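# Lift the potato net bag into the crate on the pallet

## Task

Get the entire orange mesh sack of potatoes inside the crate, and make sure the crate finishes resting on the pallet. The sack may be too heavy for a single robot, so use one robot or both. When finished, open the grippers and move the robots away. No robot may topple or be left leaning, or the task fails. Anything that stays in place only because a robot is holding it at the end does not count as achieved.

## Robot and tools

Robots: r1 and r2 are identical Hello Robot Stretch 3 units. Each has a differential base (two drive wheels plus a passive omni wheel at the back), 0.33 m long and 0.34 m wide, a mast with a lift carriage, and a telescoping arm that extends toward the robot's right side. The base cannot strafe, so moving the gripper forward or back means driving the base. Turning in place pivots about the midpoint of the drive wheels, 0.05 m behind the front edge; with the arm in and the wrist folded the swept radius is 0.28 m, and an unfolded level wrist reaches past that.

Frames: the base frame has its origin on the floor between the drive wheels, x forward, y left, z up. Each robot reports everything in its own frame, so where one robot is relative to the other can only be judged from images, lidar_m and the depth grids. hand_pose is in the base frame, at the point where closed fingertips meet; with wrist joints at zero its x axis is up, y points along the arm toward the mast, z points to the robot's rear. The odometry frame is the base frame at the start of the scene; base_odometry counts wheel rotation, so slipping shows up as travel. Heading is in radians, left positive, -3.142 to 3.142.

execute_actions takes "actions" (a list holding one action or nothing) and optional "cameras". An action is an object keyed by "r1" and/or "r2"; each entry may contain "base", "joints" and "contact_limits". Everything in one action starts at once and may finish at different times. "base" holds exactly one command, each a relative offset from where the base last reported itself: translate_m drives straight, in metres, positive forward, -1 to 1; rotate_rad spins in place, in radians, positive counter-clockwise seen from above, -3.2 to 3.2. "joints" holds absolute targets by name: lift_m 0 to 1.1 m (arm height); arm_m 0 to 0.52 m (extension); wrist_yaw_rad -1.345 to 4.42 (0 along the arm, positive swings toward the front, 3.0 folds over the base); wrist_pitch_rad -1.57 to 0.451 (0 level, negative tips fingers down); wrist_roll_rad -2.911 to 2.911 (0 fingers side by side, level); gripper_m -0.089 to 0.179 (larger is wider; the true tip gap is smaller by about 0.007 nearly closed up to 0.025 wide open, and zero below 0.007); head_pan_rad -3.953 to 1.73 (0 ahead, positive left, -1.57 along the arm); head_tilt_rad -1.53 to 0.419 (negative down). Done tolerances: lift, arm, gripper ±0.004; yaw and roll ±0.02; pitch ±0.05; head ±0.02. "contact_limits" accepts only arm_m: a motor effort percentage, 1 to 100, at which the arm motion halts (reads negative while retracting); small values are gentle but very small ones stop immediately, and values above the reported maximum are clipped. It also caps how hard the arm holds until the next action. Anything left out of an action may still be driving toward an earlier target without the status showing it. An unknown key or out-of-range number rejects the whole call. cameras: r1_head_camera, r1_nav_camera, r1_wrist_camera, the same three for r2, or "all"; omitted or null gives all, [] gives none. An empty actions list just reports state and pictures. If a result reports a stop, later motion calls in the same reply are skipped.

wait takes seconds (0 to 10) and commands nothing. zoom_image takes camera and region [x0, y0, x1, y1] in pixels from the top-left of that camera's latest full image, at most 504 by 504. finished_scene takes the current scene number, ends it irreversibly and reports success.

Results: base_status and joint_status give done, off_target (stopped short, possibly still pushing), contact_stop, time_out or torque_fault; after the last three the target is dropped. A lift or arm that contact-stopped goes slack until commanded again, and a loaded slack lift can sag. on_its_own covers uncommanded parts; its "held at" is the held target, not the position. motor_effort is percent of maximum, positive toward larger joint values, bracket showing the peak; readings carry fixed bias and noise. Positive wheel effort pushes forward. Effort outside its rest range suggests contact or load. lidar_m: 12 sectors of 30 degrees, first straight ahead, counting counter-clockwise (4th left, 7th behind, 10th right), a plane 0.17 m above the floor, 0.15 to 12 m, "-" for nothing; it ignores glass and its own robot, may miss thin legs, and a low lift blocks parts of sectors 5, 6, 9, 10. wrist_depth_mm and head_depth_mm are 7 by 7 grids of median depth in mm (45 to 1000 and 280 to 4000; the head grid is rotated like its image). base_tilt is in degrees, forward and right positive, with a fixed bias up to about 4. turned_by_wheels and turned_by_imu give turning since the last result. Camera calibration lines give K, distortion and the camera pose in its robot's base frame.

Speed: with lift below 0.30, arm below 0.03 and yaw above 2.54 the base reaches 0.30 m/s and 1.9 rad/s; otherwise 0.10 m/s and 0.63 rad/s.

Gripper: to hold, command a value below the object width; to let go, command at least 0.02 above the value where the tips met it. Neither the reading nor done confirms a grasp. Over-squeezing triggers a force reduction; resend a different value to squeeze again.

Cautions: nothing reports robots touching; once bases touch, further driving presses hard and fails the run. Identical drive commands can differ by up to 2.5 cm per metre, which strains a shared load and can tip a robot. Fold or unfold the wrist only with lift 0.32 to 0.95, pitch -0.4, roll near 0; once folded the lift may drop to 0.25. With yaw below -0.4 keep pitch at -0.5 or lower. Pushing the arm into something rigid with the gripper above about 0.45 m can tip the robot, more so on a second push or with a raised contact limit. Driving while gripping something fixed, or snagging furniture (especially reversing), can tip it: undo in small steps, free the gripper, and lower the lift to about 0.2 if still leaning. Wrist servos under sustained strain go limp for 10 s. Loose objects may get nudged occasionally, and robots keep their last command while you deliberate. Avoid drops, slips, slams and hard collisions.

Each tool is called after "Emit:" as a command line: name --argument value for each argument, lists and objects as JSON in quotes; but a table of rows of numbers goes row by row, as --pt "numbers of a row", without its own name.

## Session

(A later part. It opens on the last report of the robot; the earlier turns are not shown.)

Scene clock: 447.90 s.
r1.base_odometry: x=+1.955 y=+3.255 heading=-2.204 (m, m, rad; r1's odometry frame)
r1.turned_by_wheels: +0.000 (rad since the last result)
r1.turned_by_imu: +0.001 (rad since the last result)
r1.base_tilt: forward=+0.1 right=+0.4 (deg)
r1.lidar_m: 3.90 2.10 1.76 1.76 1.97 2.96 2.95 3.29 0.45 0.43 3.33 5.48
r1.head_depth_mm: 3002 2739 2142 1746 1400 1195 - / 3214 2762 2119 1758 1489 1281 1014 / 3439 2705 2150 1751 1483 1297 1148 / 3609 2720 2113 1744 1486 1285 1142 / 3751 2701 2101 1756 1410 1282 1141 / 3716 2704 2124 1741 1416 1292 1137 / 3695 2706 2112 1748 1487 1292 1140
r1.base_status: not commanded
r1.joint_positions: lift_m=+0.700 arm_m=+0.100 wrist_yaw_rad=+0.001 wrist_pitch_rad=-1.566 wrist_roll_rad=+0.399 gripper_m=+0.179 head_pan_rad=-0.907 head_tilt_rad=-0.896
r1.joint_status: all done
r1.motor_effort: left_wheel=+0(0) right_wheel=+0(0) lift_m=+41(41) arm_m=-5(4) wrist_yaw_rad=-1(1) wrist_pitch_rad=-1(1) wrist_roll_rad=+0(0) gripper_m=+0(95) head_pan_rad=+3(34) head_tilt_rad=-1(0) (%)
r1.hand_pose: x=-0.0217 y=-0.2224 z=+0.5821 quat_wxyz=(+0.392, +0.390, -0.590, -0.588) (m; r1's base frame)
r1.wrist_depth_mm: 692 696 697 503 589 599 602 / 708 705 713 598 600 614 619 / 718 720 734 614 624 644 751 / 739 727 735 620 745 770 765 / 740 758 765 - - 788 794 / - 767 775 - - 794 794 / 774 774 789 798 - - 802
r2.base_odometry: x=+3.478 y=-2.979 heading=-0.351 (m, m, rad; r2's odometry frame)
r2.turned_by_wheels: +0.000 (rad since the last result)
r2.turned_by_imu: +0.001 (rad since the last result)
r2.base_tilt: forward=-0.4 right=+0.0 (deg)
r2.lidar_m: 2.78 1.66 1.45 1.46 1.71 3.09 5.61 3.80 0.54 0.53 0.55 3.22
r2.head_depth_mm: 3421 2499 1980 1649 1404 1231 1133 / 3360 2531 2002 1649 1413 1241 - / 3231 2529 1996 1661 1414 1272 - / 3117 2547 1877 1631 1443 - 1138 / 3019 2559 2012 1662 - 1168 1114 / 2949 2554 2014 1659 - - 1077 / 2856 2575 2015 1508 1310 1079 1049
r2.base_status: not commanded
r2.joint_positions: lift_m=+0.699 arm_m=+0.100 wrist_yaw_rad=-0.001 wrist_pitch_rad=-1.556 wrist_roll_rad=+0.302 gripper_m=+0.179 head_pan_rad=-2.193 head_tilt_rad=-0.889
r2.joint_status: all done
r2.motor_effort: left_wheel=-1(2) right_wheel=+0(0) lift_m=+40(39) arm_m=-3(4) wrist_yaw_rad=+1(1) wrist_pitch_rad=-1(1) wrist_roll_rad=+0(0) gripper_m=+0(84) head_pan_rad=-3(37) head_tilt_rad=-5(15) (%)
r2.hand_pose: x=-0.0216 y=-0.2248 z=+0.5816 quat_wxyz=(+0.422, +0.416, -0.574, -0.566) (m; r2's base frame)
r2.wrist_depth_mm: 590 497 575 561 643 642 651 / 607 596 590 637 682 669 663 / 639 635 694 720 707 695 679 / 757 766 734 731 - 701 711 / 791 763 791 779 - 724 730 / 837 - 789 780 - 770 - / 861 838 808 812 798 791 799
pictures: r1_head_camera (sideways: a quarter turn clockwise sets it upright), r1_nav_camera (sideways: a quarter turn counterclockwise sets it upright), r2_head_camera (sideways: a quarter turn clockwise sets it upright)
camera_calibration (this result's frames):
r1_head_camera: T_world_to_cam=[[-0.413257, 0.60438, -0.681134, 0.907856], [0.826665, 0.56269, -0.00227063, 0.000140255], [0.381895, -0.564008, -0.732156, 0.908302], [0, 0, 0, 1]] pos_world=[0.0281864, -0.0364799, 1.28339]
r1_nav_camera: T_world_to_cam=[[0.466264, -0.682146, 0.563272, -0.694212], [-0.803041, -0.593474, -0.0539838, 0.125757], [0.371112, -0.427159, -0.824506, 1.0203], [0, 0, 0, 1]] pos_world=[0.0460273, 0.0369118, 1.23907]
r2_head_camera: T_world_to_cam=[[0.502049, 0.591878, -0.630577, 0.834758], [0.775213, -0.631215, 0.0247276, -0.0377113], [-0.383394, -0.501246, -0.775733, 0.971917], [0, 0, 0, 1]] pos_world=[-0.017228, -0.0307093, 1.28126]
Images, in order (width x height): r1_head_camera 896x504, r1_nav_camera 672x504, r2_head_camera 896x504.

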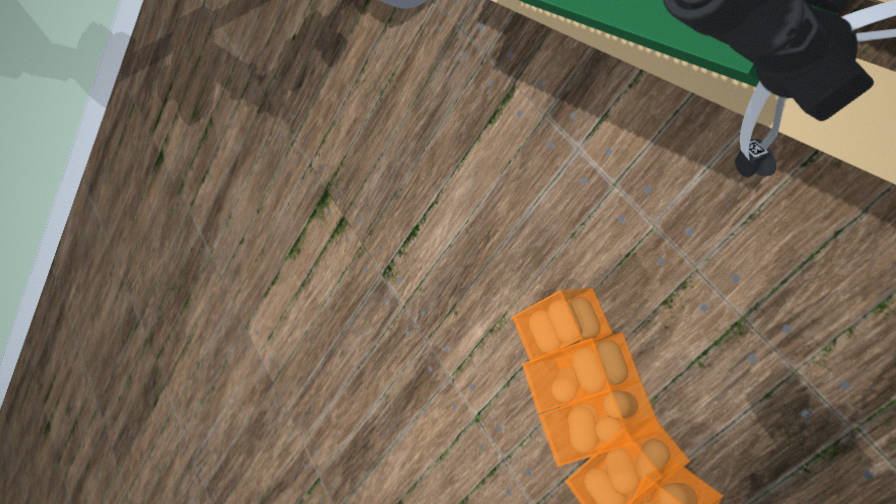

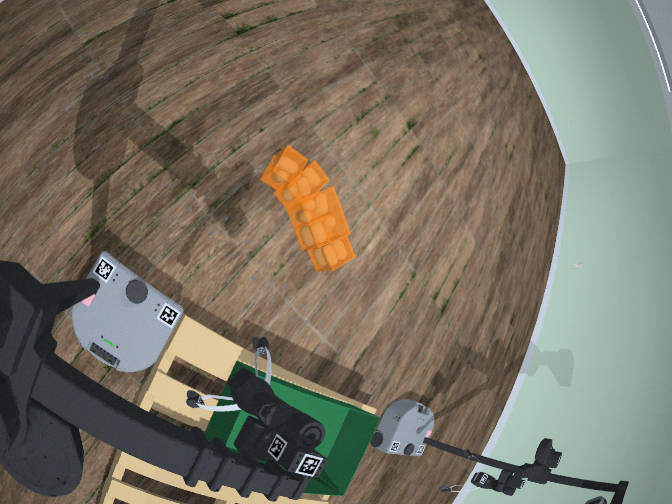

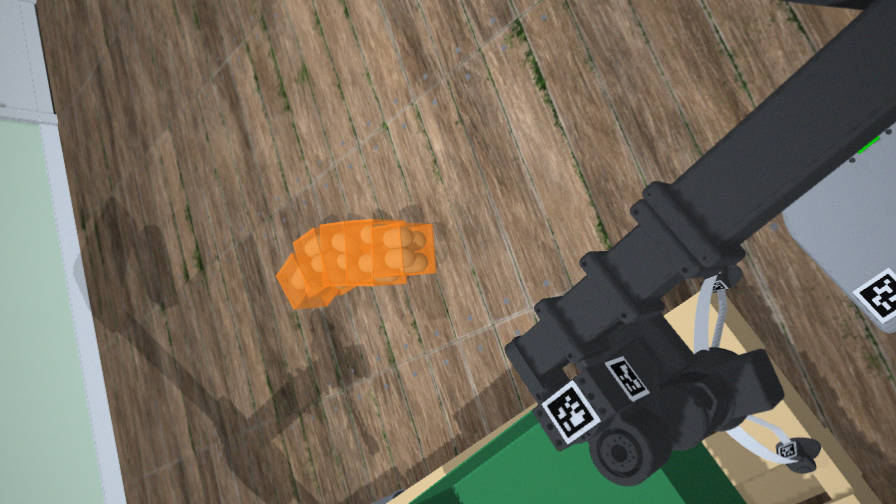

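Emit:
execute_actions --actions '[{"r1":{"base":{"translate_m":0.66},"joints":{"head_pan_rad":-1.57,"wrist_roll_rad":0.0,"lift_m":0.45}},"r2":{"base":{"translate_m":-0.6},"joints":{"head_pan_rad":-1.57,"lift_m":0.45}}}]' --cameras '["r1_head_camera","r1_wrist_camera","r2_head_camera"]'

Scene clock: 464.93 s.
r1.base_odometry: x=+1.564 y=+2.723 heading=-2.204 (m, m, rad; r1's odometry frame)
r1.turned_by_wheels: +0.000 (rad since the last result)
r1.turned_by_imu: +0.005 (rad since the last result)
r1.base_tilt: forward=-0.2 right=+0.4 (deg)
r1.lidar_m: 3.56 1.94 1.62 1.62 1.83 2.99 3.57 0.80 0.94 1.48 3.51 5.09
r1.head_depth_mm: 2773 2675 2146 1668 1494 1283 1143 / 2790 2726 2105 1754 1490 1292 1159 / 2841 2666 2049 1753 1482 1323 1106 / 2786 1446 1797 1753 1476 1241 1101 / 2797 2594 1987 1751 1484 1296 1075 / 2988 2728 2109 1751 1480 1285 1140 / 2991 2712 2101 1730 1491 1295 1141
r1.base_status: done
r1.joint_positions: lift_m=+0.450 arm_m=+0.100 wrist_yaw_rad=+0.001 wrist_pitch_rad=-1.566 wrist_roll_rad=+0.005 gripper_m=+0.179 head_pan_rad=-1.563 head_tilt_rad=-0.896
r1.joint_status: all done
r1.motor_effort: left_wheel=+0(4) right_wheel=+3(4) lift_m=+22(33) arm_m=-5(5) wrist_yaw_rad=-1(1) wrist_pitch_rad=-1(1) wrist_roll_rad=-3(3) gripper_m=+1(0) head_pan_rad=-3(34) head_tilt_rad=-2(2) (%)
r1.hand_pose: x=-0.0216 y=-0.2225 z=+0.3327 quat_wxyz=(+0.500, +0.498, -0.502, -0.500) (m; r1's base frame)
r1.wrist_depth_mm: 452 458 383 383 470 478 484 / 460 462 374 471 480 486 492 / 466 475 420 482 486 495 501 / 479 477 404 492 497 509 504 / - 493 499 499 506 511 522 / - 504 505 - - 528 534 / 508 511 513 - - - 544
r2.base_odometry: x=+2.915 y=-2.772 heading=-0.351 (m, m, rad; r2's odometry frame)
r2.turned_by_wheels: +0.000 (rad since the last result)
r2.turned_by_imu: -0.002 (rad since the last result)
r2.base_tilt: forward=-0.3 right=-0.1 (deg)
r2.lidar_m: 3.15 1.86 1.62 1.63 1.91 3.43 5.05 3.60 3.17 1.49 0.69 0.75
r2.head_depth_mm: 2736 2529 2001 1649 1411 1222 1093 / 2762 2535 1990 1659 1408 1241 1113 / 2766 2280 1865 1573 1408 - - / 2713 2434 1799 1662 1423 1255 1115 / 2927 2556 2010 1670 1419 1240 1096 / 2985 2542 2006 1660 1420 1238 1100 / 2997 2549 2018 1466 1309 1188 1100
r2.base_status: done
r2.joint_positions: lift_m=+0.451 arm_m=+0.100 wrist_yaw_rad=-0.001 wrist_pitch_rad=-1.556 wrist_roll_rad=+0.302 gripper_m=+0.179 head_pan_rad=-1.577 head_tilt_rad=-0.889
r2.joint_status: all done
r2.motor_effort: left_wheel=+0(8) right_wheel=+0(3) lift_m=+16(35) arm_m=-3(3) wrist_yaw_rad=+1(1) wrist_pitch_rad=-1(1) wrist_roll_rad=+0(0) gripper_m=+0(0) head_pan_rad=+3(28) head_tilt_rad=-5(4) (%)
r2.hand_pose: x=-0.0216 y=-0.2248 z=+0.3327 quat_wxyz=(+0.422, +0.416, -0.574, -0.566) (m; r2's base frame)
r2.wrist_depth_mm: 464 462 453 448 449 442 433 / 483 473 467 470 458 452 449 / 495 494 483 474 475 465 457 / 503 506 500 485 476 470 470 / 531 530 518 507 - - 479 / 551 - 537 538 - - - / 566 568 545 551 - - 530
pictures: r1_head_camera (sideways: a quarter turn clockwise sets it upright), r1_wrist_camera, r2_head_camera (sideways: a quarter turn clockwise sets it upright)
camera_calibration (this result's frames):
r1_head_camera: T_world_to_cam=[[0.0412687, 0.730995, -0.681133, 0.905083], [0.998286, -0.0584745, -0.00227064, -0.000906618], [-0.0414888, -0.679873, -0.732156, 0.910884], [0, 0, 0, 1]] pos_world=[0.00134495, -0.042379, 1.28339]
r1_wrist_camera: T_world_to_cam=[[-0.988969, -0.137978, 0.0538816, -0.0860197], [-0.128504, 0.980114, 0.151206, 0.20677], [-0.0736733, 0.142614, -0.987033, 0.519929], [0, 0, 0, 1]] pos_world=[-0.020195, -0.288677, 0.486557]
r2_head_camera: T_world_to_cam=[[0.0678433, 0.773182, -0.630546, 0.837366], [0.997423, -0.0673557, 0.0247251, -0.0390635], [-0.0233538, -0.630598, -0.775758, 0.969754], [0, 0, 0, 1]] pos_world=[0.00480064, -0.0385422, 1.28126]
Images, in order (width x height): r1_head_camera 896x504, r1_wrist_camera 644x364, r2_head_camera 896x504.

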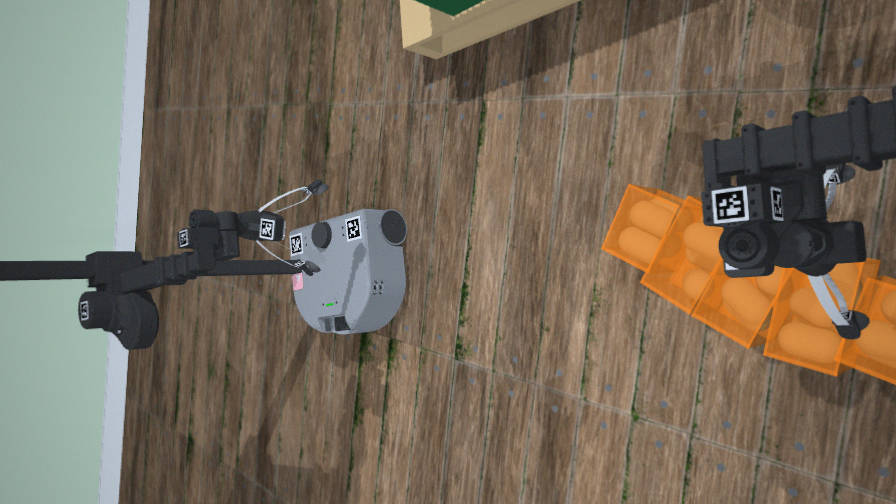

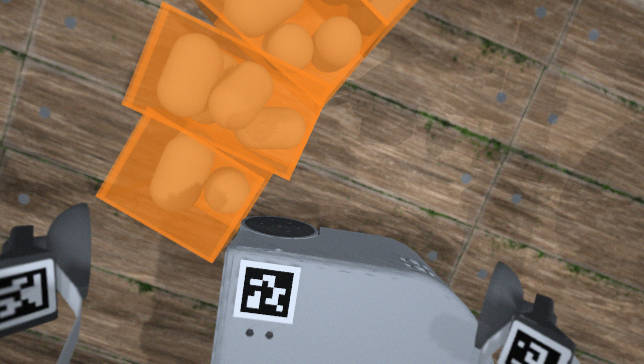

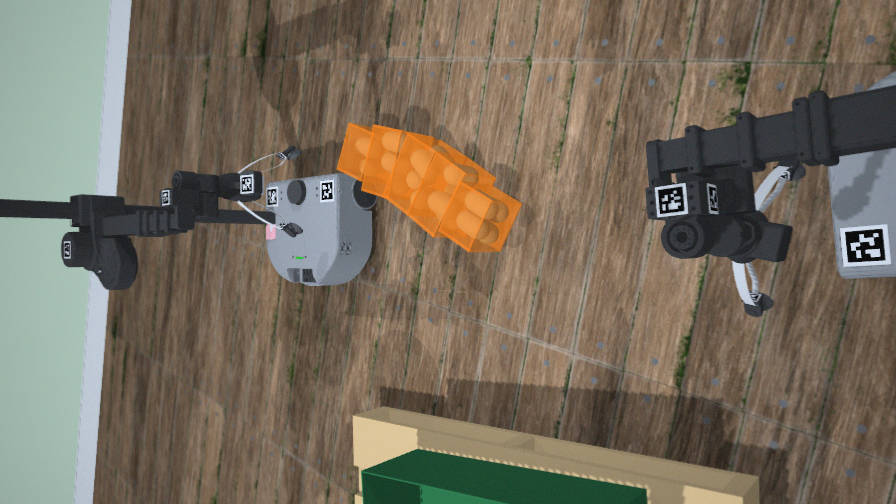

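Emit:
execute_actions --actions '[{"r1":{"base":{"translate_m":0.12},"joints":{"wrist_roll_rad":0.75}}}]' --cameras '["r1_wrist_camera"]'

Scene clock: 472.43 s.
r1.base_odometry: x=+1.493 y=+2.626 heading=-2.204 (m, m, rad; r1's odometry frame)
r1.turned_by_wheels: +0.000 (rad since the last result)
r1.turned_by_imu: +0.001 (rad since the last result)
r1.base_tilt: forward=+0.2 right=+0.5 (deg)
r1.lidar_m: 3.50 1.91 1.60 1.60 1.80 2.96 3.69 0.90 1.10 1.50 3.52 4.99
r1.head_depth_mm: 2795 2700 2141 1749 1483 1292 1145 / 2815 2684 2124 1761 1492 1300 1162 / 2830 2449 1840 1756 1483 1252 1126 / 2739 2509 1852 1745 1477 1319 1087 / 2970 2700 2147 1742 1487 1290 1123 / 2956 2730 2147 1750 1483 1286 1142 / 3024 2720 2125 1755 1478 1291 1140
r1.base_status: done
r1.joint_positions: lift_m=+0.450 arm_m=+0.100 wrist_yaw_rad=+0.001 wrist_pitch_rad=-1.566 wrist_roll_rad=+0.745 gripper_m=+0.179 head_pan_rad=-1.563 head_tilt_rad=-0.896
r1.joint_status: all done
r1.motor_effort: left_wheel=+0(6) right_wheel=+2(8) lift_m=+22(22) arm_m=-5(5) wrist_yaw_rad=-2(0) wrist_pitch_rad=-1(1) wrist_roll_rad=+2(2) gripper_m=+0(0) head_pan_rad=-3(3) head_tilt_rad=-2(1) (%)
r1.hand_pose: x=-0.0217 y=-0.2223 z=+0.3327 quat_wxyz=(+0.285, +0.283, -0.649, -0.646) (m; r1's base frame)
r1.wrist_depth_mm: 459 459 374 404 471 467 469 / 466 470 381 473 474 478 484 / 471 473 376 476 487 494 494 / 483 490 406 489 - - 506 / - 496 499 501 - - 507 / - 508 510 - - - - / 513 517 523 523 - - -
r2.base_odometry: x=+2.915 y=-2.772 heading=-0.351 (m, m, rad; r2's odometry frame)
r2.turned_by_wheels: +0.000 (rad since the last result)
r2.turned_by_imu: +0.001 (rad since the last result)
r2.base_tilt: forward=-0.3 right=+0.0 (deg)
r2.lidar_m: 3.15 1.85 1.63 1.63 1.90 3.44 5.04 3.61 1.52 1.52 0.69 0.75
r2.head_depth_mm: 2686 2511 1995 1658 1412 1232 1094 / 2736 2427 1997 1648 1419 1245 1111 / 1457 2331 1791 1572 1418 - - / 2827 2539 1905 1667 1419 1260 1113 / 2953 2551 2014 1659 1418 1240 1100 / 2996 2555 2001 1670 1420 1240 1101 / 2983 2566 2036 1476 1311 1197 1101
r2.base_status: not commanded
r2.joint_positions: lift_m=+0.451 arm_m=+0.100 wrist_yaw_rad=-0.001 wrist_pitch_rad=-1.556 wrist_roll_rad=+0.302 gripper_m=+0.179 head_pan_rad=-1.577 head_tilt_rad=-0.889
r2.joint_status: not commanded
r2.motor_effort: left_wheel=+0(0) right_wheel=+0(0) lift_m=+16(16) arm_m=-3(3) wrist_yaw_rad=+2(1) wrist_pitch_rad=-1(1) wrist_roll_rad=+0(0) gripper_m=-1(0) head_pan_rad=+3(3) head_tilt_rad=-4(5) (%)
r2.hand_pose: x=-0.0216 y=-0.2248 z=+0.3327 quat_wxyz=(+0.422, +0.416, -0.574, -0.566) (m; r2's base frame)
r2.wrist_depth_mm: 466 461 462 444 441 437 431 / 474 476 473 457 450 452 444 / 495 492 491 475 466 464 465 / 512 505 498 495 476 473 469 / 537 537 520 508 - - 487 / 555 - 533 526 - - - / 571 562 555 549 - - 521
pictures: r1_wrist_camera
camera_calibration (this result's frames):
r1_wrist_camera: T_world_to_cam=[[-0.822999, 0.565763, 0.0508428, 0.0750686], [0.566302, 0.810181, 0.151357, 0.183838], [0.0444401, 0.153359, -0.987171, 0.5249], [0, 0, 0, 1]] pos_world=[-0.0656532, -0.271911, 0.486524]
Images, in order (width x height): r1_wrist_camera 644x364.

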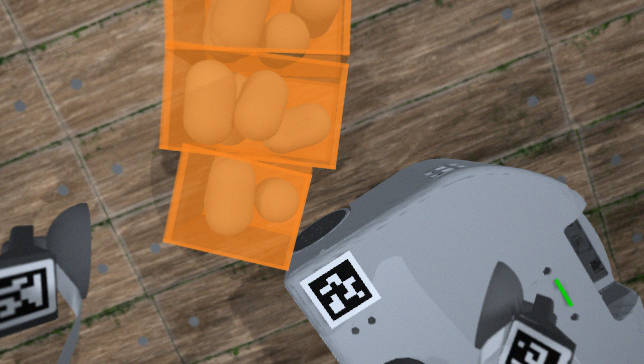

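Emit:
execute_actions --actions '[{"r1":{"base":{"translate_m":-0.15}},"r2":{"joints":{"arm_m":0.52,"wrist_pitch_rad":-0.65,"wrist_roll_rad":0.0,"lift_m":0.3}}}]' --cameras '["r2_wrist_camera","r2_head_camera"]'

Scene clock: 486.87 s.
r1.base_odometry: x=+1.582 y=+2.747 heading=-2.204 (m, m, rad; r1's odometry frame)
r1.turned_by_wheels: +0.000 (rad since the last result)
r1.turned_by_imu: +0.000 (rad since the last result)
r1.base_tilt: forward=-0.1 right=+0.3 (deg)
r1.lidar_m: 3.56 1.95 1.64 1.63 1.83 2.99 3.55 0.78 0.90 1.48 3.49 5.13
r1.head_depth_mm: 2797 2721 2129 1623 1487 1288 1147 / 2832 2710 2140 1747 1486 1291 1157 / 2834 2744 2143 1624 1487 1349 1124 / 2837 2609 1784 1656 1480 1246 1103 / 2921 1605 1927 1757 1479 1260 1088 / 2961 2696 2107 1759 1485 1288 1088 / 3002 2706 2110 1740 1485 1288 1141
r1.base_status: done
r1.joint_positions: lift_m=+0.450 arm_m=+0.100 wrist_yaw_rad=+0.001 wrist_pitch_rad=-1.566 wrist_roll_rad=+0.745 gripper_m=+0.179 head_pan_rad=-1.563 head_tilt_rad=-0.896
r1.joint_status: not commanded
r1.motor_effort: left_wheel=+0(6) right_wheel=+1(4) lift_m=+22(23) arm_m=-5(5) wrist_yaw_rad=-1(1) wrist_pitch_rad=-1(1) wrist_roll_rad=+2(2) gripper_m=+0(0) head_pan_rad=-3(3) head_tilt_rad=-1(1) (%)
r1.hand_pose: x=-0.0217 y=-0.2223 z=+0.3327 quat_wxyz=(+0.285, +0.283, -0.649, -0.646) (m; r1's base frame)
r1.wrist_depth_mm: 457 393 461 466 469 470 472 / 467 377 467 471 477 480 481 / 470 389 481 479 484 486 495 / 480 382 482 490 - - 501 / - 443 498 502 - - 514 / - 410 512 - - - - / 514 517 522 527 - - -
r2.base_odometry: x=+2.915 y=-2.772 heading=-0.351 (m, m, rad; r2's odometry frame)
r2.turned_by_wheels: +0.000 (rad since the last result)
r2.turned_by_imu: +0.001 (rad since the last result)
r2.base_tilt: forward=-0.2 right=+0.0 (deg)
r2.lidar_m: 3.13 1.86 1.62 1.63 1.92 3.44 5.01 3.60 3.18 1.50 0.69 0.74
r2.head_depth_mm: 2733 2525 1998 1640 1412 1232 1092 / 2777 2503 1994 1651 1410 1227 1108 / 2786 2430 1881 1595 1418 1241 - / 1472 2360 1817 1755 1411 1237 1117 / 2943 2557 1998 1663 1422 1235 1102 / 2957 2547 1997 1672 1418 1235 1100 / 3030 2540 2012 1469 1308 1202 1104
r2.base_status: not commanded
r2.joint_positions: lift_m=+0.301 arm_m=+0.520 wrist_yaw_rad=-0.001 wrist_pitch_rad=-0.665 wrist_roll_rad=+0.006 gripper_m=+0.179 head_pan_rad=-1.577 head_tilt_rad=-0.889
r2.joint_status: all done
r2.motor_effort: left_wheel=+0(1) right_wheel=+0(0) lift_m=+16(16) arm_m=+4(6) wrist_yaw_rad=+1(1) wrist_pitch_rad=+5(5) wrist_roll_rad=-2(2) gripper_m=+0(0) head_pan_rad=+4(3) head_tilt_rad=-5(5) (%)
r2.hand_pose: x=-0.0218 y=-0.8514 z=+0.2622 quat_wxyz=(+0.666, +0.230, -0.670, -0.232) (m; r2's base frame)
r2.wrist_depth_mm: - - 935 626 565 759 727 / 626 637 758 685 628 643 490 / 481 637 618 609 582 438 433 / 450 564 533 531 495 383 455 / 487 505 479 458 427 374 428 / 432 - 423 414 365 293 - / 395 388 382 376 363 350 342
pictures: r2_head_camera (sideways: a quarter turn clockwise sets it upright), r2_wrist_camera
camera_calibration (this result's frames):
r2_head_camera: T_world_to_cam=[[0.0678432, 0.773191, -0.630534, 0.83735], [0.997423, -0.0673558, 0.0247241, -0.0390623], [-0.0233536, -0.630586, -0.775768, 0.969767], [0, 0, 0, 1]] pos_world=[0.00480065, -0.0385419, 1.28126]
r2_wrist_camera: T_world_to_cam=[[-0.994987, 0.0518888, -0.085489, 0.0565827], [0.0952867, 0.751371, -0.652964, 0.843093], [0.0303524, -0.657837, -0.752549, -0.195471], [0, 0, 0, 1]] pos_world=[-0.0181034, -0.765, 0.408245]
Images, in order (width x height): r2_head_camera 896x504, r2_wrist_camera 644x364.

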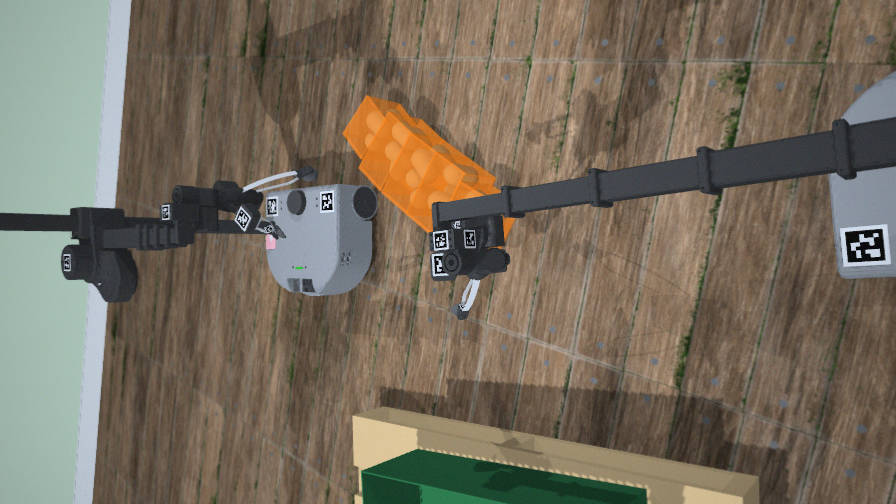

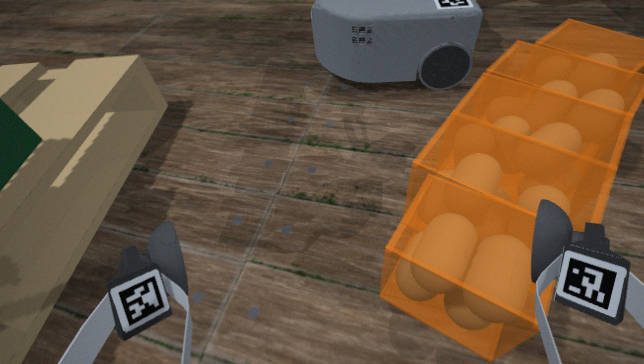

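Emit:
execute_actions --actions '[{"r2":{"base":{"translate_m":-0.04},"joints":{"wrist_yaw_rad":-0.45}}}]' --cameras '[]'

Emit:
execute_actions --actions '[{"r2":{"joints":{"lift_m":0.2}}}]' --cameras '["r2_wrist_camera"]'

Scene clock: 491.93 s.
r1.base_odometry: x=+1.582 y=+2.747 heading=-2.204 (m, m, rad; r1's odometry frame)
r1.turned_by_wheels: +0.000 (rad since the last result)
r1.turned_by_imu: +0.000 (rad since the last result)
r1.base_tilt: forward=+0.0 right=+0.4 (deg)
r1.lidar_m: 3.58 1.95 1.63 1.63 1.84 3.00 3.55 0.77 0.90 1.47 3.48 5.12
r1.head_depth_mm: 2763 2742 2132 1627 1485 1301 1142 / 2834 2727 2155 1749 1496 1290 1159 / 2887 2732 2123 1753 1484 1343 1117 / 2880 2656 1949 1210 1482 1248 1107 / 2818 1606 1839 1745 1490 1259 1092 / 2948 2708 2134 1765 1480 1287 1091 / 2997 2679 2119 1740 1479 1286 1136
r1.base_status: not commanded
r1.joint_positions: lift_m=+0.450 arm_m=+0.100 wrist_yaw_rad=+0.001 wrist_pitch_rad=-1.566 wrist_roll_rad=+0.745 gripper_m=+0.179 head_pan_rad=-1.563 head_tilt_rad=-0.896
r1.joint_status: not commanded
r1.motor_effort: left_wheel=+0(1) right_wheel=+1(1) lift_m=+23(22) arm_m=-5(5) wrist_yaw_rad=+0(1) wrist_pitch_rad=-1(1) wrist_roll_rad=+2(2) gripper_m=+0(0) head_pan_rad=-3(3) head_tilt_rad=-1(3) (%)
r1.hand_pose: x=-0.0217 y=-0.2223 z=+0.3327 quat_wxyz=(+0.285, +0.283, -0.649, -0.646) (m; r1's base frame)
r1.wrist_depth_mm: 458 394 460 465 465 470 475 / 469 376 469 475 476 478 479 / 476 391 481 479 487 489 494 / 480 383 480 492 - - 497 / - 441 497 499 - - 517 / - 410 511 - - - - / 516 518 521 526 - - -
r2.base_odometry: x=+2.877 y=-2.759 heading=-0.351 (m, m, rad; r2's odometry frame)
r2.turned_by_wheels: +0.000 (rad since the last result)
r2.turned_by_imu: +0.001 (rad since the last result)
r2.base_tilt: forward=-0.3 right=-0.1 (deg)
r2.lidar_m: 3.18 1.87 1.63 1.64 1.92 3.46 4.99 3.60 3.15 1.49 0.71 0.74
r2.head_depth_mm: 2706 2518 1983 1650 1411 1227 1093 / 2737 2506 1982 1671 1416 1228 1110 / 2813 2488 1939 1613 1409 1248 - / 1496 1588 1794 1712 1420 1234 1116 / 2869 2558 1957 1664 1421 1236 1098 / 3035 2561 2019 1668 1418 1238 1098 / 2996 2545 2010 1493 1366 1237 1097
r2.base_status: done
r2.joint_positions: lift_m=+0.301 arm_m=+0.520 wrist_yaw_rad=-0.446 wrist_pitch_rad=-0.665 wrist_roll_rad=+0.006 gripper_m=+0.179 head_pan_rad=-1.577 head_tilt_rad=-0.889
r2.joint_status: all done
r2.motor_effort: left_wheel=+0(5) right_wheel=+0(4) lift_m=+15(15) arm_m=+4(4) wrist_yaw_rad=-4(4) wrist_pitch_rad=+4(5) wrist_roll_rad=-1(2) gripper_m=+0(1) head_pan_rad=+3(3) head_tilt_rad=-4(4) (%)
r2.hand_pose: x=-0.1022 y=-0.8331 z=+0.2622 quat_wxyz=(+0.599, +0.076, -0.704, -0.374) (m; r2's base frame)
r2.wrist_depth_mm: - 656 597 871 835 775 738 / 850 645 604 653 626 652 637 / 684 648 616 488 549 564 541 / 580 566 543 429 494 492 475 / 516 504 474 335 445 437 427 / 445 - 426 313 398 388 - / 410 384 382 374 363 354 343
pictures: none
No camera images: the call's "cameras" was empty. Leave "cameras" out to get every camera's image.

Scene clock: 493.67 s.
r1.base_odometry: x=+1.582 y=+2.747 heading=-2.204 (m, m, rad; r1's odometry frame)
r1.turned_by_wheels: +0.000 (rad since the last result)
r1.turned_by_imu: +0.000 (rad since the last result)
r1.base_tilt: forward=+0.0 right=+0.3 (deg)
r1.lidar_m: 3.56 1.95 1.63 1.63 1.84 2.99 3.55 0.78 0.90 0.65 3.51 5.11
r1.head_depth_mm: 2760 2727 2129 1639 1491 1288 1143 / 2788 2729 2122 1743 1488 1285 1155 / 2797 2721 2139 1738 1488 1347 1120 / 2880 2702 1946 1268 1478 1246 1103 / 2817 1693 1807 1731 1483 1259 1095 / 2948 2732 2106 1750 1489 1283 1092 / 3037 2706 2115 1756 1482 1285 1140
r1.base_status: not commanded
r1.joint_positions: lift_m=+0.450 arm_m=+0.100 wrist_yaw_rad=+0.001 wrist_pitch_rad=-1.566 wrist_roll_rad=+0.745 gripper_m=+0.179 head_pan_rad=-1.563 head_tilt_rad=-0.896
r1.joint_status: not commanded
r1.motor_effort: left_wheel=+0(0) right_wheel=+1(1) lift_m=+23(23) arm_m=-5(5) wrist_yaw_rad=-1(0) wrist_pitch_rad=-1(1) wrist_roll_rad=+2(2) gripper_m=+0(0) head_pan_rad=-3(3) head_tilt_rad=-1(2) (%)
r1.hand_pose: x=-0.0217 y=-0.2223 z=+0.3327 quat_wxyz=(+0.285, +0.283, -0.649, -0.646) (m; r1's base frame)
r1.wrist_depth_mm: 457 395 458 466 467 473 472 / 466 373 465 476 475 480 481 / 475 390 481 487 488 489 493 / 483 384 490 489 - - 505 / - 444 499 503 - - 510 / - 415 509 - - - - / 515 515 520 524 - - -
r2.base_odometry: x=+2.877 y=-2.759 heading=-0.351 (m, m, rad; r2's odometry frame)
r2.turned_by_wheels: +0.000 (rad since the last result)
r2.turned_by_imu: +0.000 (rad since the last result)
r2.base_tilt: forward=-0.3 right=-0.1 (deg)
r2.lidar_m: 3.16 1.87 1.64 1.64 1.92 3.44 5.00 3.60 3.14 1.49 0.71 0.75
r2.head_depth_mm: 2692 2490 2009 1648 1415 1229 1092 / 2746 2523 1980 1650 1419 1232 1114 / 2807 2526 1934 1615 1411 1236 - / 1498 1594 1815 1696 1390 1235 1112 / 2864 2536 1950 1665 1423 1234 1098 / 3046 2530 2008 1669 1419 1236 1098 / 3007 2550 2032 1490 1357 1244 1096
r2.base_status: not commanded
r2.joint_positions: lift_m=+0.201 arm_m=+0.520 wrist_yaw_rad=-0.447 wrist_pitch_rad=-0.665 wrist_roll_rad=+0.006 gripper_m=+0.179 head_pan_rad=-1.577 head_tilt_rad=-0.889
r2.joint_status: all done
r2.motor_effort: left_wheel=-1(1) right_wheel=+0(0) lift_m=+16(18) arm_m=+4(4) wrist_yaw_rad=-3(4) wrist_pitch_rad=+4(5) wrist_roll_rad=-1(2) gripper_m=-1(0) head_pan_rad=+3(3) head_tilt_rad=-5(4) (%)
r2.hand_pose: x=-0.1022 y=-0.8331 z=+0.1622 quat_wxyz=(+0.599, +0.076, -0.704, -0.374) (m; r2's base frame)
r2.wrist_depth_mm: 821 518 544 613 477 601 567 / 623 577 563 393 480 500 477 / 528 502 476 334 412 419 411 / 447 431 407 259 372 373 361 / 386 378 354 234 336 329 321 / 343 - 320 300 304 294 - / 307 295 290 282 276 269 265
pictures: r2_wrist_camera
camera_calibration (this result's frames):
r2_wrist_camera: T_world_to_cam=[[-0.875626, 0.475394, -0.0853205, 0.332025], [0.409524, 0.637109, -0.65298, 0.708571], [-0.256064, -0.606707, -0.752554, -0.242871], [0, 0, 0, 1]] pos_world=[-0.0616381, -0.756631, 0.308237]
Images, in order (width x height): r2_wrist_camera 644x364.

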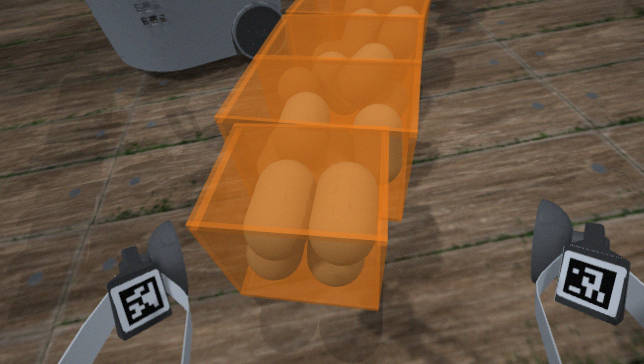

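Emit:
execute_actions --actions '[{"r2":{"base":{"translate_m":0.03},"joints":{"wrist_yaw_rad":-0.38,"wrist_pitch_rad":-0.42}}}]' --cameras '[]'

Emit:
execute_actions --actions '[{"r2":{"joints":{"lift_m":0.07}}}]' --cameras '["r2_wrist_camera"]'

Scene clock: 499.43 s.
r1.base_odometry: x=+1.582 y=+2.747 heading=-2.204 (m, m, rad; r1's odometry frame)
r1.turned_by_wheels: +0.000 (rad since the last result)
r1.turned_by_imu: +0.000 (rad since the last result)
r1.base_tilt: forward=+0.3 right=+0.3 (deg)
r1.lidar_m: 3.56 1.95 1.63 1.63 1.83 3.01 3.54 0.78 0.90 1.48 3.49 5.09
r1.head_depth_mm: 2780 2723 2140 1636 1488 1292 1143 / 2795 2753 2131 1755 1481 1286 1159 / 2874 2718 2121 1757 1480 1339 1125 / 2793 2607 1845 1658 1489 1243 1102 / 2847 2720 1895 1736 1474 1267 1095 / 2930 2752 2135 1743 1486 1283 1096 / 3051 2710 2117 1740 1481 1288 1144
r1.base_status: not commanded
r1.joint_positions: lift_m=+0.450 arm_m=+0.100 wrist_yaw_rad=+0.001 wrist_pitch_rad=-1.566 wrist_roll_rad=+0.745 gripper_m=+0.179 head_pan_rad=-1.563 head_tilt_rad=-0.896
r1.joint_status: not commanded
r1.motor_effort: left_wheel=+1(0) right_wheel=+0(1) lift_m=+23(23) arm_m=-5(5) wrist_yaw_rad=+0(0) wrist_pitch_rad=-1(1) wrist_roll_rad=+2(2) gripper_m=+0(1) head_pan_rad=-3(3) head_tilt_rad=-2(1) (%)
r1.hand_pose: x=-0.0217 y=-0.2223 z=+0.3327 quat_wxyz=(+0.285, +0.283, -0.649, -0.646) (m; r1's base frame)
r1.wrist_depth_mm: 453 395 458 466 467 468 477 / 466 373 469 473 480 480 481 / 475 391 476 483 484 487 487 / 481 381 481 493 - - 499 / - 441 500 499 - - 513 / - 410 512 - - - - / 517 519 524 529 - - -
r2.base_odometry: x=+2.905 y=-2.769 heading=-0.351 (m, m, rad; r2's odometry frame)
r2.turned_by_wheels: +0.000 (rad since the last result)
r2.turned_by_imu: +0.001 (rad since the last result)
r2.base_tilt: forward=-0.3 right=-0.1 (deg)
r2.lidar_m: 3.16 1.86 1.63 1.63 1.91 3.41 5.02 3.62 3.17 1.49 0.69 0.75
r2.head_depth_mm: 2682 2521 1977 1652 1422 1234 1092 / 2742 2519 1992 1647 1412 1233 1112 / 2825 2441 1877 1573 1416 1236 - / 1458 2278 1804 1702 1391 1230 1105 / 2917 2527 2008 1669 1426 1234 1097 / 2996 2575 2014 1660 1415 1237 1093 / 3016 2576 2017 1448 1323 1222 1098
r2.base_status: done
r2.joint_positions: lift_m=+0.201 arm_m=+0.520 wrist_yaw_rad=-0.383 wrist_pitch_rad=-0.439 wrist_roll_rad=+0.006 gripper_m=+0.179 head_pan_rad=-1.577 head_tilt_rad=-0.889
r2.joint_status: all done
r2.motor_effort: left_wheel=-1(5) right_wheel=+0(4) lift_m=+15(15) arm_m=+4(4) wrist_yaw_rad=+5(4) wrist_pitch_rad=+6(6) wrist_roll_rad=-2(2) gripper_m=-1(0) head_pan_rad=+3(3) head_tilt_rad=-5(5) (%)
r2.hand_pose: x=-0.1044 y=-0.8702 z=+0.2085 quat_wxyz=(+0.646, +0.019, -0.708, -0.283) (m; r2's base frame)
r2.wrist_depth_mm: - - - - - - - / - - 572 589 846 810 758 / 814 765 611 646 463 619 585 / 625 602 569 512 415 493 470 / 507 487 453 367 350 419 412 / 414 - 395 265 258 355 - / 361 340 337 285 264 312 302
pictures: none
No camera images: the call's "cameras" was empty. Leave "cameras" out to get every camera's image.

Scene clock: 501.43 s.
r1.base_odometry: x=+1.582 y=+2.747 heading=-2.204 (m, m, rad; r1's odometry frame)
r1.turned_by_wheels: +0.000 (rad since the last result)
r1.turned_by_imu: +0.000 (rad since the last result)
r1.base_tilt: forward=+0.1 right=+0.3 (deg)
r1.lidar_m: 3.57 1.95 1.63 1.63 1.83 3.01 3.53 0.78 0.90 0.78 3.47 5.10
r1.head_depth_mm: 2779 2717 2126 1633 1484 1290 1140 / 2822 2722 2128 1750 1490 1294 1164 / 2843 2673 2121 1742 1456 1340 1118 / 2781 2623 1846 1667 1465 1244 1109 / 2863 2686 1788 1752 1486 1263 1095 / 2931 2688 2125 1743 1488 1283 1094 / 3020 2700 2115 1741 1472 1287 1143
r1.base_status: not commanded
r1.joint_positions: lift_m=+0.450 arm_m=+0.100 wrist_yaw_rad=+0.001 wrist_pitch_rad=-1.566 wrist_roll_rad=+0.745 gripper_m=+0.179 head_pan_rad=-1.563 head_tilt_rad=-0.896
r1.joint_status: not commanded
r1.motor_effort: left_wheel=+0(0) right_wheel=+0(0) lift_m=+23(23) arm_m=-5(5) wrist_yaw_rad=-2(2) wrist_pitch_rad=-1(1) wrist_roll_rad=+2(2) gripper_m=+0(0) head_pan_rad=-3(3) head_tilt_rad=-2(1) (%)
r1.hand_pose: x=-0.0217 y=-0.2223 z=+0.3327 quat_wxyz=(+0.285, +0.283, -0.649, -0.646) (m; r1's base frame)
r1.wrist_depth_mm: 456 394 455 463 465 473 476 / 464 375 468 472 480 479 484 / 471 390 479 483 486 489 490 / 484 381 489 494 - - 503 / - 441 495 504 - - 513 / - 411 509 - - - - / 517 511 520 524 - - -
r2.base_odometry: x=+2.905 y=-2.769 heading=-0.351 (m, m, rad; r2's odometry frame)
r2.turned_by_wheels: +0.000 (rad since the last result)
r2.turned_by_imu: +0.000 (rad since the last result)
r2.base_tilt: forward=-0.3 right=-0.1 (deg)
r2.lidar_m: 3.19 1.85 1.63 1.63 1.92 3.44 5.05 3.59 3.16 1.49 0.69 0.75
r2.head_depth_mm: 2705 2538 2010 1644 1407 1229 1092 / 2774 2493 2011 1653 1405 1234 1111 / 2854 2435 1877 1583 1420 1228 - / 1461 2277 1797 1663 1390 1233 1112 / 2874 2543 2006 1673 1425 1233 1092 / 2972 2547 2021 1672 1417 1240 1101 / 3000 2537 2014 1444 1323 1216 1100
r2.base_status: not commanded
r2.joint_positions: lift_m=+0.071 arm_m=+0.520 wrist_yaw_rad=-0.383 wrist_pitch_rad=-0.438 wrist_roll_rad=+0.006 gripper_m=+0.179 head_pan_rad=-1.577 head_tilt_rad=-0.889
r2.joint_status: all done
r2.motor_effort: left_wheel=+0(1) right_wheel=+0(0) lift_m=+16(17) arm_m=+4(4) wrist_yaw_rad=+4(5) wrist_pitch_rad=+5(6) wrist_roll_rad=-2(2) gripper_m=-1(0) head_pan_rad=+3(3) head_tilt_rad=-5(5) (%)
r2.hand_pose: x=-0.1045 y=-0.8703 z=+0.0787 quat_wxyz=(+0.646, +0.019, -0.708, -0.283) (m; r2's base frame)
r2.wrist_depth_mm: - 943 498 548 411 718 669 / 761 649 548 379 320 494 468 / 506 479 453 199 186 373 362 / 382 366 350 168 153 302 293 / 308 304 284 203 187 256 250 / 257 - 239 226 214 217 - / 223 209 207 203 195 191 186
pictures: r2_wrist_camera
camera_calibration (this result's frames):
r2_wrist_camera: T_world_to_cam=[[-0.911622, 0.400019, -0.094497, 0.271985], [0.306308, 0.507861, -0.805141, 0.567415], [-0.274081, -0.76293, -0.585506, -0.479891], [0, 0, 0, 1]] pos_world=[-0.0573856, -0.76309, 0.201571]
Images, in order (width x height): r2_wrist_camera 644x364.

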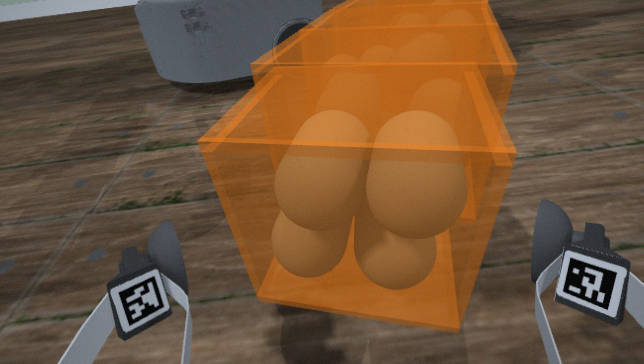

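Emit:
execute_actions --actions '[{"r2":{"joints":{"gripper_m":0.06}}}]' --cameras '["r2_wrist_camera"]'

Emit:
execute_actions --actions '[{"r2":{"joints":{"arm_m":0.2},"contact_limits":{"arm_m":40}}}]' --cameras '["r2_wrist_camera","r2_head_camera","r1_wrist_camera"]'

Scene clock: 515.10 s.
r1.base_odometry: x=+1.582 y=+2.747 heading=-2.204 (m, m, rad; r1's odometry frame)
r1.turned_by_wheels: +0.000 (rad since the last result)
r1.turned_by_imu: +0.000 (rad since the last result)
r1.base_tilt: forward=+0.0 right=+0.3 (deg)
r1.lidar_m: 3.58 1.94 1.63 1.63 1.83 3.01 3.54 0.78 0.90 0.78 3.50 5.12
r1.head_depth_mm: 2810 2719 2144 1615 1479 1289 1139 / 2798 2700 2132 1751 1482 1294 1164 / 2807 2710 2104 1742 1451 1325 1127 / 2800 2609 1824 1657 1451 1251 1101 / 2856 2717 1800 1745 1490 1268 1092 / 2966 2691 2122 1746 1489 1286 1105 / 3021 2678 2114 1751 1475 1283 1142
r1.base_status: not commanded
r1.joint_positions: lift_m=+0.450 arm_m=+0.100 wrist_yaw_rad=+0.001 wrist_pitch_rad=-1.566 wrist_roll_rad=+0.745 gripper_m=+0.179 head_pan_rad=-1.563 head_tilt_rad=-0.896
r1.joint_status: not commanded
r1.motor_effort: left_wheel=+0(0) right_wheel=+0(1) lift_m=+22(23) arm_m=-5(5) wrist_yaw_rad=-1(1) wrist_pitch_rad=-1(1) wrist_roll_rad=+2(2) gripper_m=+0(0) head_pan_rad=-3(3) head_tilt_rad=-1(3) (%)
r1.hand_pose: x=-0.0217 y=-0.2223 z=+0.3327 quat_wxyz=(+0.285, +0.283, -0.649, -0.646) (m; r1's base frame)
r1.wrist_depth_mm: 454 392 430 464 469 471 473 / 468 377 440 476 475 481 483 / 473 393 479 481 486 487 495 / 486 382 488 488 - - 502 / - 439 503 498 - - 519 / - 409 509 - - - - / 518 522 521 527 - - -
r2.base_odometry: x=+2.905 y=-2.769 heading=-0.351 (m, m, rad; r2's odometry frame)
r2.turned_by_wheels: +0.000 (rad since the last result)
r2.turned_by_imu: +0.001 (rad since the last result)
r2.base_tilt: forward=-0.3 right=-0.1 (deg)
r2.lidar_m: 3.15 1.86 1.62 1.63 1.91 3.44 5.03 3.61 3.16 1.49 0.70 0.75
r2.head_depth_mm: 2703 2520 1990 1650 1418 1232 1094 / 2745 2505 2003 1649 1406 1232 1107 / 2811 2422 1888 1579 1415 1224 - / 1457 2267 1822 1668 1395 1234 1117 / 2907 2534 2005 1661 1415 1235 1094 / 2978 2546 2005 1663 1419 1237 1096 / 2994 2567 2011 1446 1316 1219 1095
r2.base_status: not commanded
r2.joint_positions: lift_m=+0.071 arm_m=+0.520 wrist_yaw_rad=-0.395 wrist_pitch_rad=-0.445 wrist_roll_rad=+0.006 gripper_m=+0.060 head_pan_rad=-1.577 head_tilt_rad=-0.889
r2.joint_status: all done
r2.on_its_own: wrist_yaw_rad is at rest, and its effort (+18) is outside its rest range (-12 to +12)
r2.motor_effort: left_wheel=-4(6) right_wheel=+1(4) lift_m=+16(16) arm_m=+4(4) wrist_yaw_rad=+18(18) wrist_pitch_rad=+8(8) wrist_roll_rad=-2(1) gripper_m=-9(87) head_pan_rad=+4(4) head_tilt_rad=-5(4) (%)
r2.hand_pose: x=-0.1065 y=-0.8685 z=+0.0772 quat_wxyz=(+0.644, +0.017, -0.708, -0.289) (m; r2's base frame)
r2.wrist_depth_mm: - 570 503 709 416 693 658 / 718 604 545 349 325 486 467 / 500 470 439 197 192 375 355 / 381 361 332 174 160 303 291 / 303 294 287 200 194 252 244 / 254 246 243 225 219 216 211 / 217 214 206 203 197 189 187
pictures: r2_wrist_camera
camera_calibration (this result's frames):
r2_wrist_camera: T_world_to_cam=[[-0.906631, 0.411254, -0.0942903, 0.279515], [0.314302, 0.509198, -0.801207, 0.567651], [-0.281487, -0.756034, -0.590912, -0.474334], [0, 0, 0, 1]] pos_world=[-0.0585151, -0.762611, 0.200871]
Images, in order (width x height): r2_wrist_camera 644x364.

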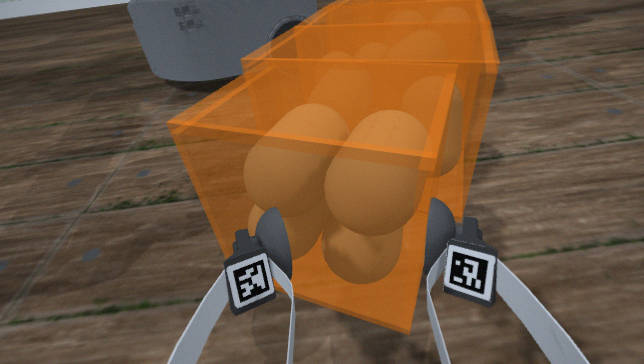

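Scene clock: 518.67 s.
r1.base_odometry: x=+1.582 y=+2.747 heading=-2.204 (m, m, rad; r1's odometry frame)
r1.turned_by_wheels: +0.000 (rad since the last result)
r1.turned_by_imu: +0.000 (rad since the last result)
r1.base_tilt: forward=+0.0 right=+0.4 (deg)
r1.lidar_m: 3.57 1.94 1.63 1.63 1.83 2.98 3.53 0.78 0.90 1.09 3.49 5.10
r1.head_depth_mm: 2755 2734 2117 1625 1493 1292 1150 / 2805 2728 2134 1743 1483 1289 1161 / 2828 2722 2130 1755 1472 1327 1126 / 2816 2624 1834 1658 1476 1242 1102 / 2866 2716 1804 1749 1490 1259 1089 / 2973 2707 2112 1749 1484 1292 1106 / 3003 2692 2128 1745 1476 1292 1132
r1.base_status: not commanded
r1.joint_positions: lift_m=+0.450 arm_m=+0.100 wrist_yaw_rad=+0.001 wrist_pitch_rad=-1.566 wrist_roll_rad=+0.745 gripper_m=+0.179 head_pan_rad=-1.563 head_tilt_rad=-0.896
r1.joint_status: not commanded
r1.motor_effort: left_wheel=+1(1) right_wheel=+1(1) lift_m=+22(23) arm_m=-5(5) wrist_yaw_rad=+0(0) wrist_pitch_rad=-1(1) wrist_roll_rad=+2(2) gripper_m=+0(0) head_pan_rad=-3(3) head_tilt_rad=-1(2) (%)
r1.hand_pose: x=-0.0217 y=-0.2223 z=+0.3327 quat_wxyz=(+0.285, +0.283, -0.649, -0.646) (m; r1's base frame)
r1.wrist_depth_mm: 456 393 431 466 470 471 474 / 459 378 441 474 477 478 485 / 473 389 483 479 484 485 492 / 481 382 487 491 - - 501 / - 440 499 500 - - 515 / - 410 512 - - - - / 517 513 525 523 - - -
r2.base_odometry: x=+2.905 y=-2.769 heading=-0.351 (m, m, rad; r2's odometry frame)
r2.turned_by_wheels: +0.000 (rad since the last result)
r2.turned_by_imu: +0.001 (rad since the last result)
r2.base_tilt: forward=-0.3 right=-0.1 (deg)
r2.lidar_m: 3.16 1.86 1.63 1.63 1.91 3.42 5.02 3.62 3.15 3.17 0.69 0.74
r2.head_depth_mm: 2681 2528 1988 1653 1411 1228 1097 / 2769 2529 2008 1655 1417 1233 1113 / 2823 2453 1883 1584 1416 1261 - / 1459 2288 1807 1650 1423 1224 1110 / 2898 2523 2011 1664 1421 1236 1092 / 3030 2541 2007 1675 1415 1246 1099 / 3008 2530 2010 1448 1321 1216 1097
r2.base_status: not commanded
r2.joint_positions: lift_m=+0.071 arm_m=+0.200 wrist_yaw_rad=-0.382 wrist_pitch_rad=-0.439 wrist_roll_rad=+0.004 gripper_m=+0.060 head_pan_rad=-1.577 head_tilt_rad=-0.889
r2.joint_status: all done
r2.motor_effort: left_wheel=-2(4) right_wheel=+1(2) lift_m=+16(16) arm_m=-3(2) wrist_yaw_rad=+3(18) wrist_pitch_rad=+5(7) wrist_roll_rad=-1(1) gripper_m=+0(10) head_pan_rad=+2(3) head_tilt_rad=-5(5) (%)
r2.contact_limits: arm_m 40 (drawing in: default 25, maximum 41; extending or still: default 35, maximum 57)
r2.hand_pose: x=-0.1043 y=-0.5509 z=+0.0786 quat_wxyz=(+0.647, +0.020, -0.708, -0.283) (m; r2's base frame)
r2.wrist_depth_mm: - - 745 599 827 737 682 / 771 701 455 513 539 504 475 / 512 475 444 425 403 381 360 / 382 368 352 331 319 305 296 / 306 299 290 273 271 256 249 / 259 250 244 231 223 220 213 / 223 215 209 203 196 194 188
pictures: r1_wrist_camera, r2_head_camera (sideways: a quarter turn clockwise sets it upright), r2_wrist_camera
camera_calibration (this result's frames):
r1_wrist_camera: T_world_to_cam=[[-0.822971, 0.565804, 0.0508427, 0.0750784], [0.566342, 0.810153, 0.151357, 0.183833], [0.044448, 0.153357, -0.987171, 0.524899], [0, 0, 0, 1]] pos_world=[-0.0656557, -0.271909, 0.486524]
r2_head_camera: T_world_to_cam=[[0.0677932, 0.773196, -0.630534, 0.837351], [0.997427, -0.0672913, 0.0247241, -0.0390623], [-0.0233128, -0.630587, -0.775768, 0.969766], [0, 0, 0, 1]] pos_world=[0.00480314, -0.038542, 1.28126]
r2_wrist_camera: T_world_to_cam=[[-0.912304, 0.39871, -0.0934428, 0.143547], [0.304833, 0.508816, -0.805098, 0.405475], [-0.273456, -0.762979, -0.585735, -0.236144], [0, 0, 0, 1]] pos_world=[-0.057219, -0.443718, 0.201543]
Images, in order (width x height): r1_wrist_camera 644x364, r2_head_camera 896x504, r2_wrist_camera 644x364.

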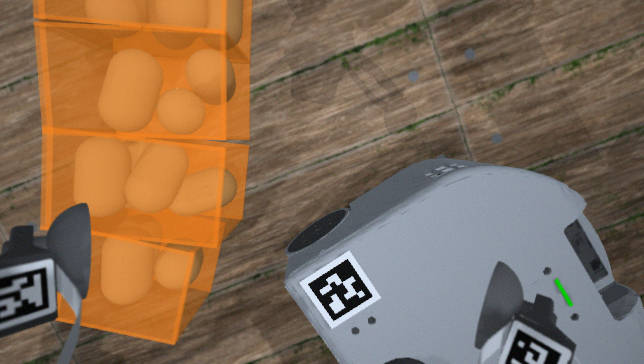

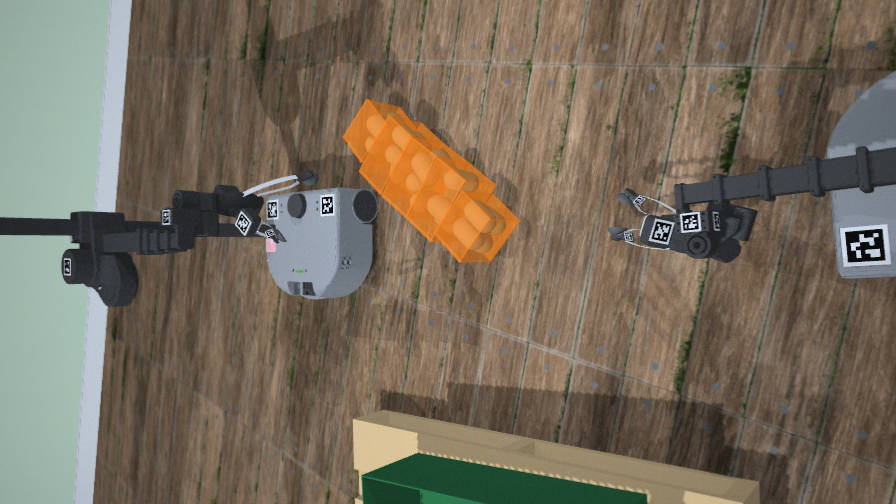

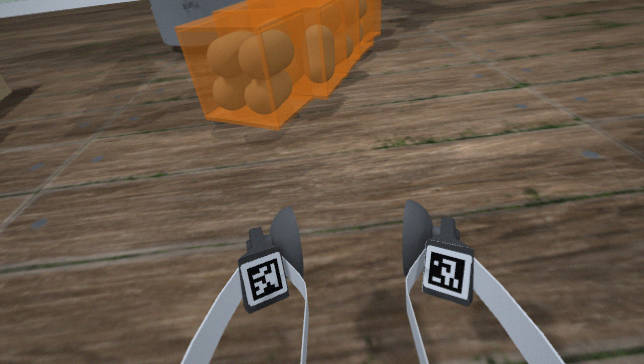

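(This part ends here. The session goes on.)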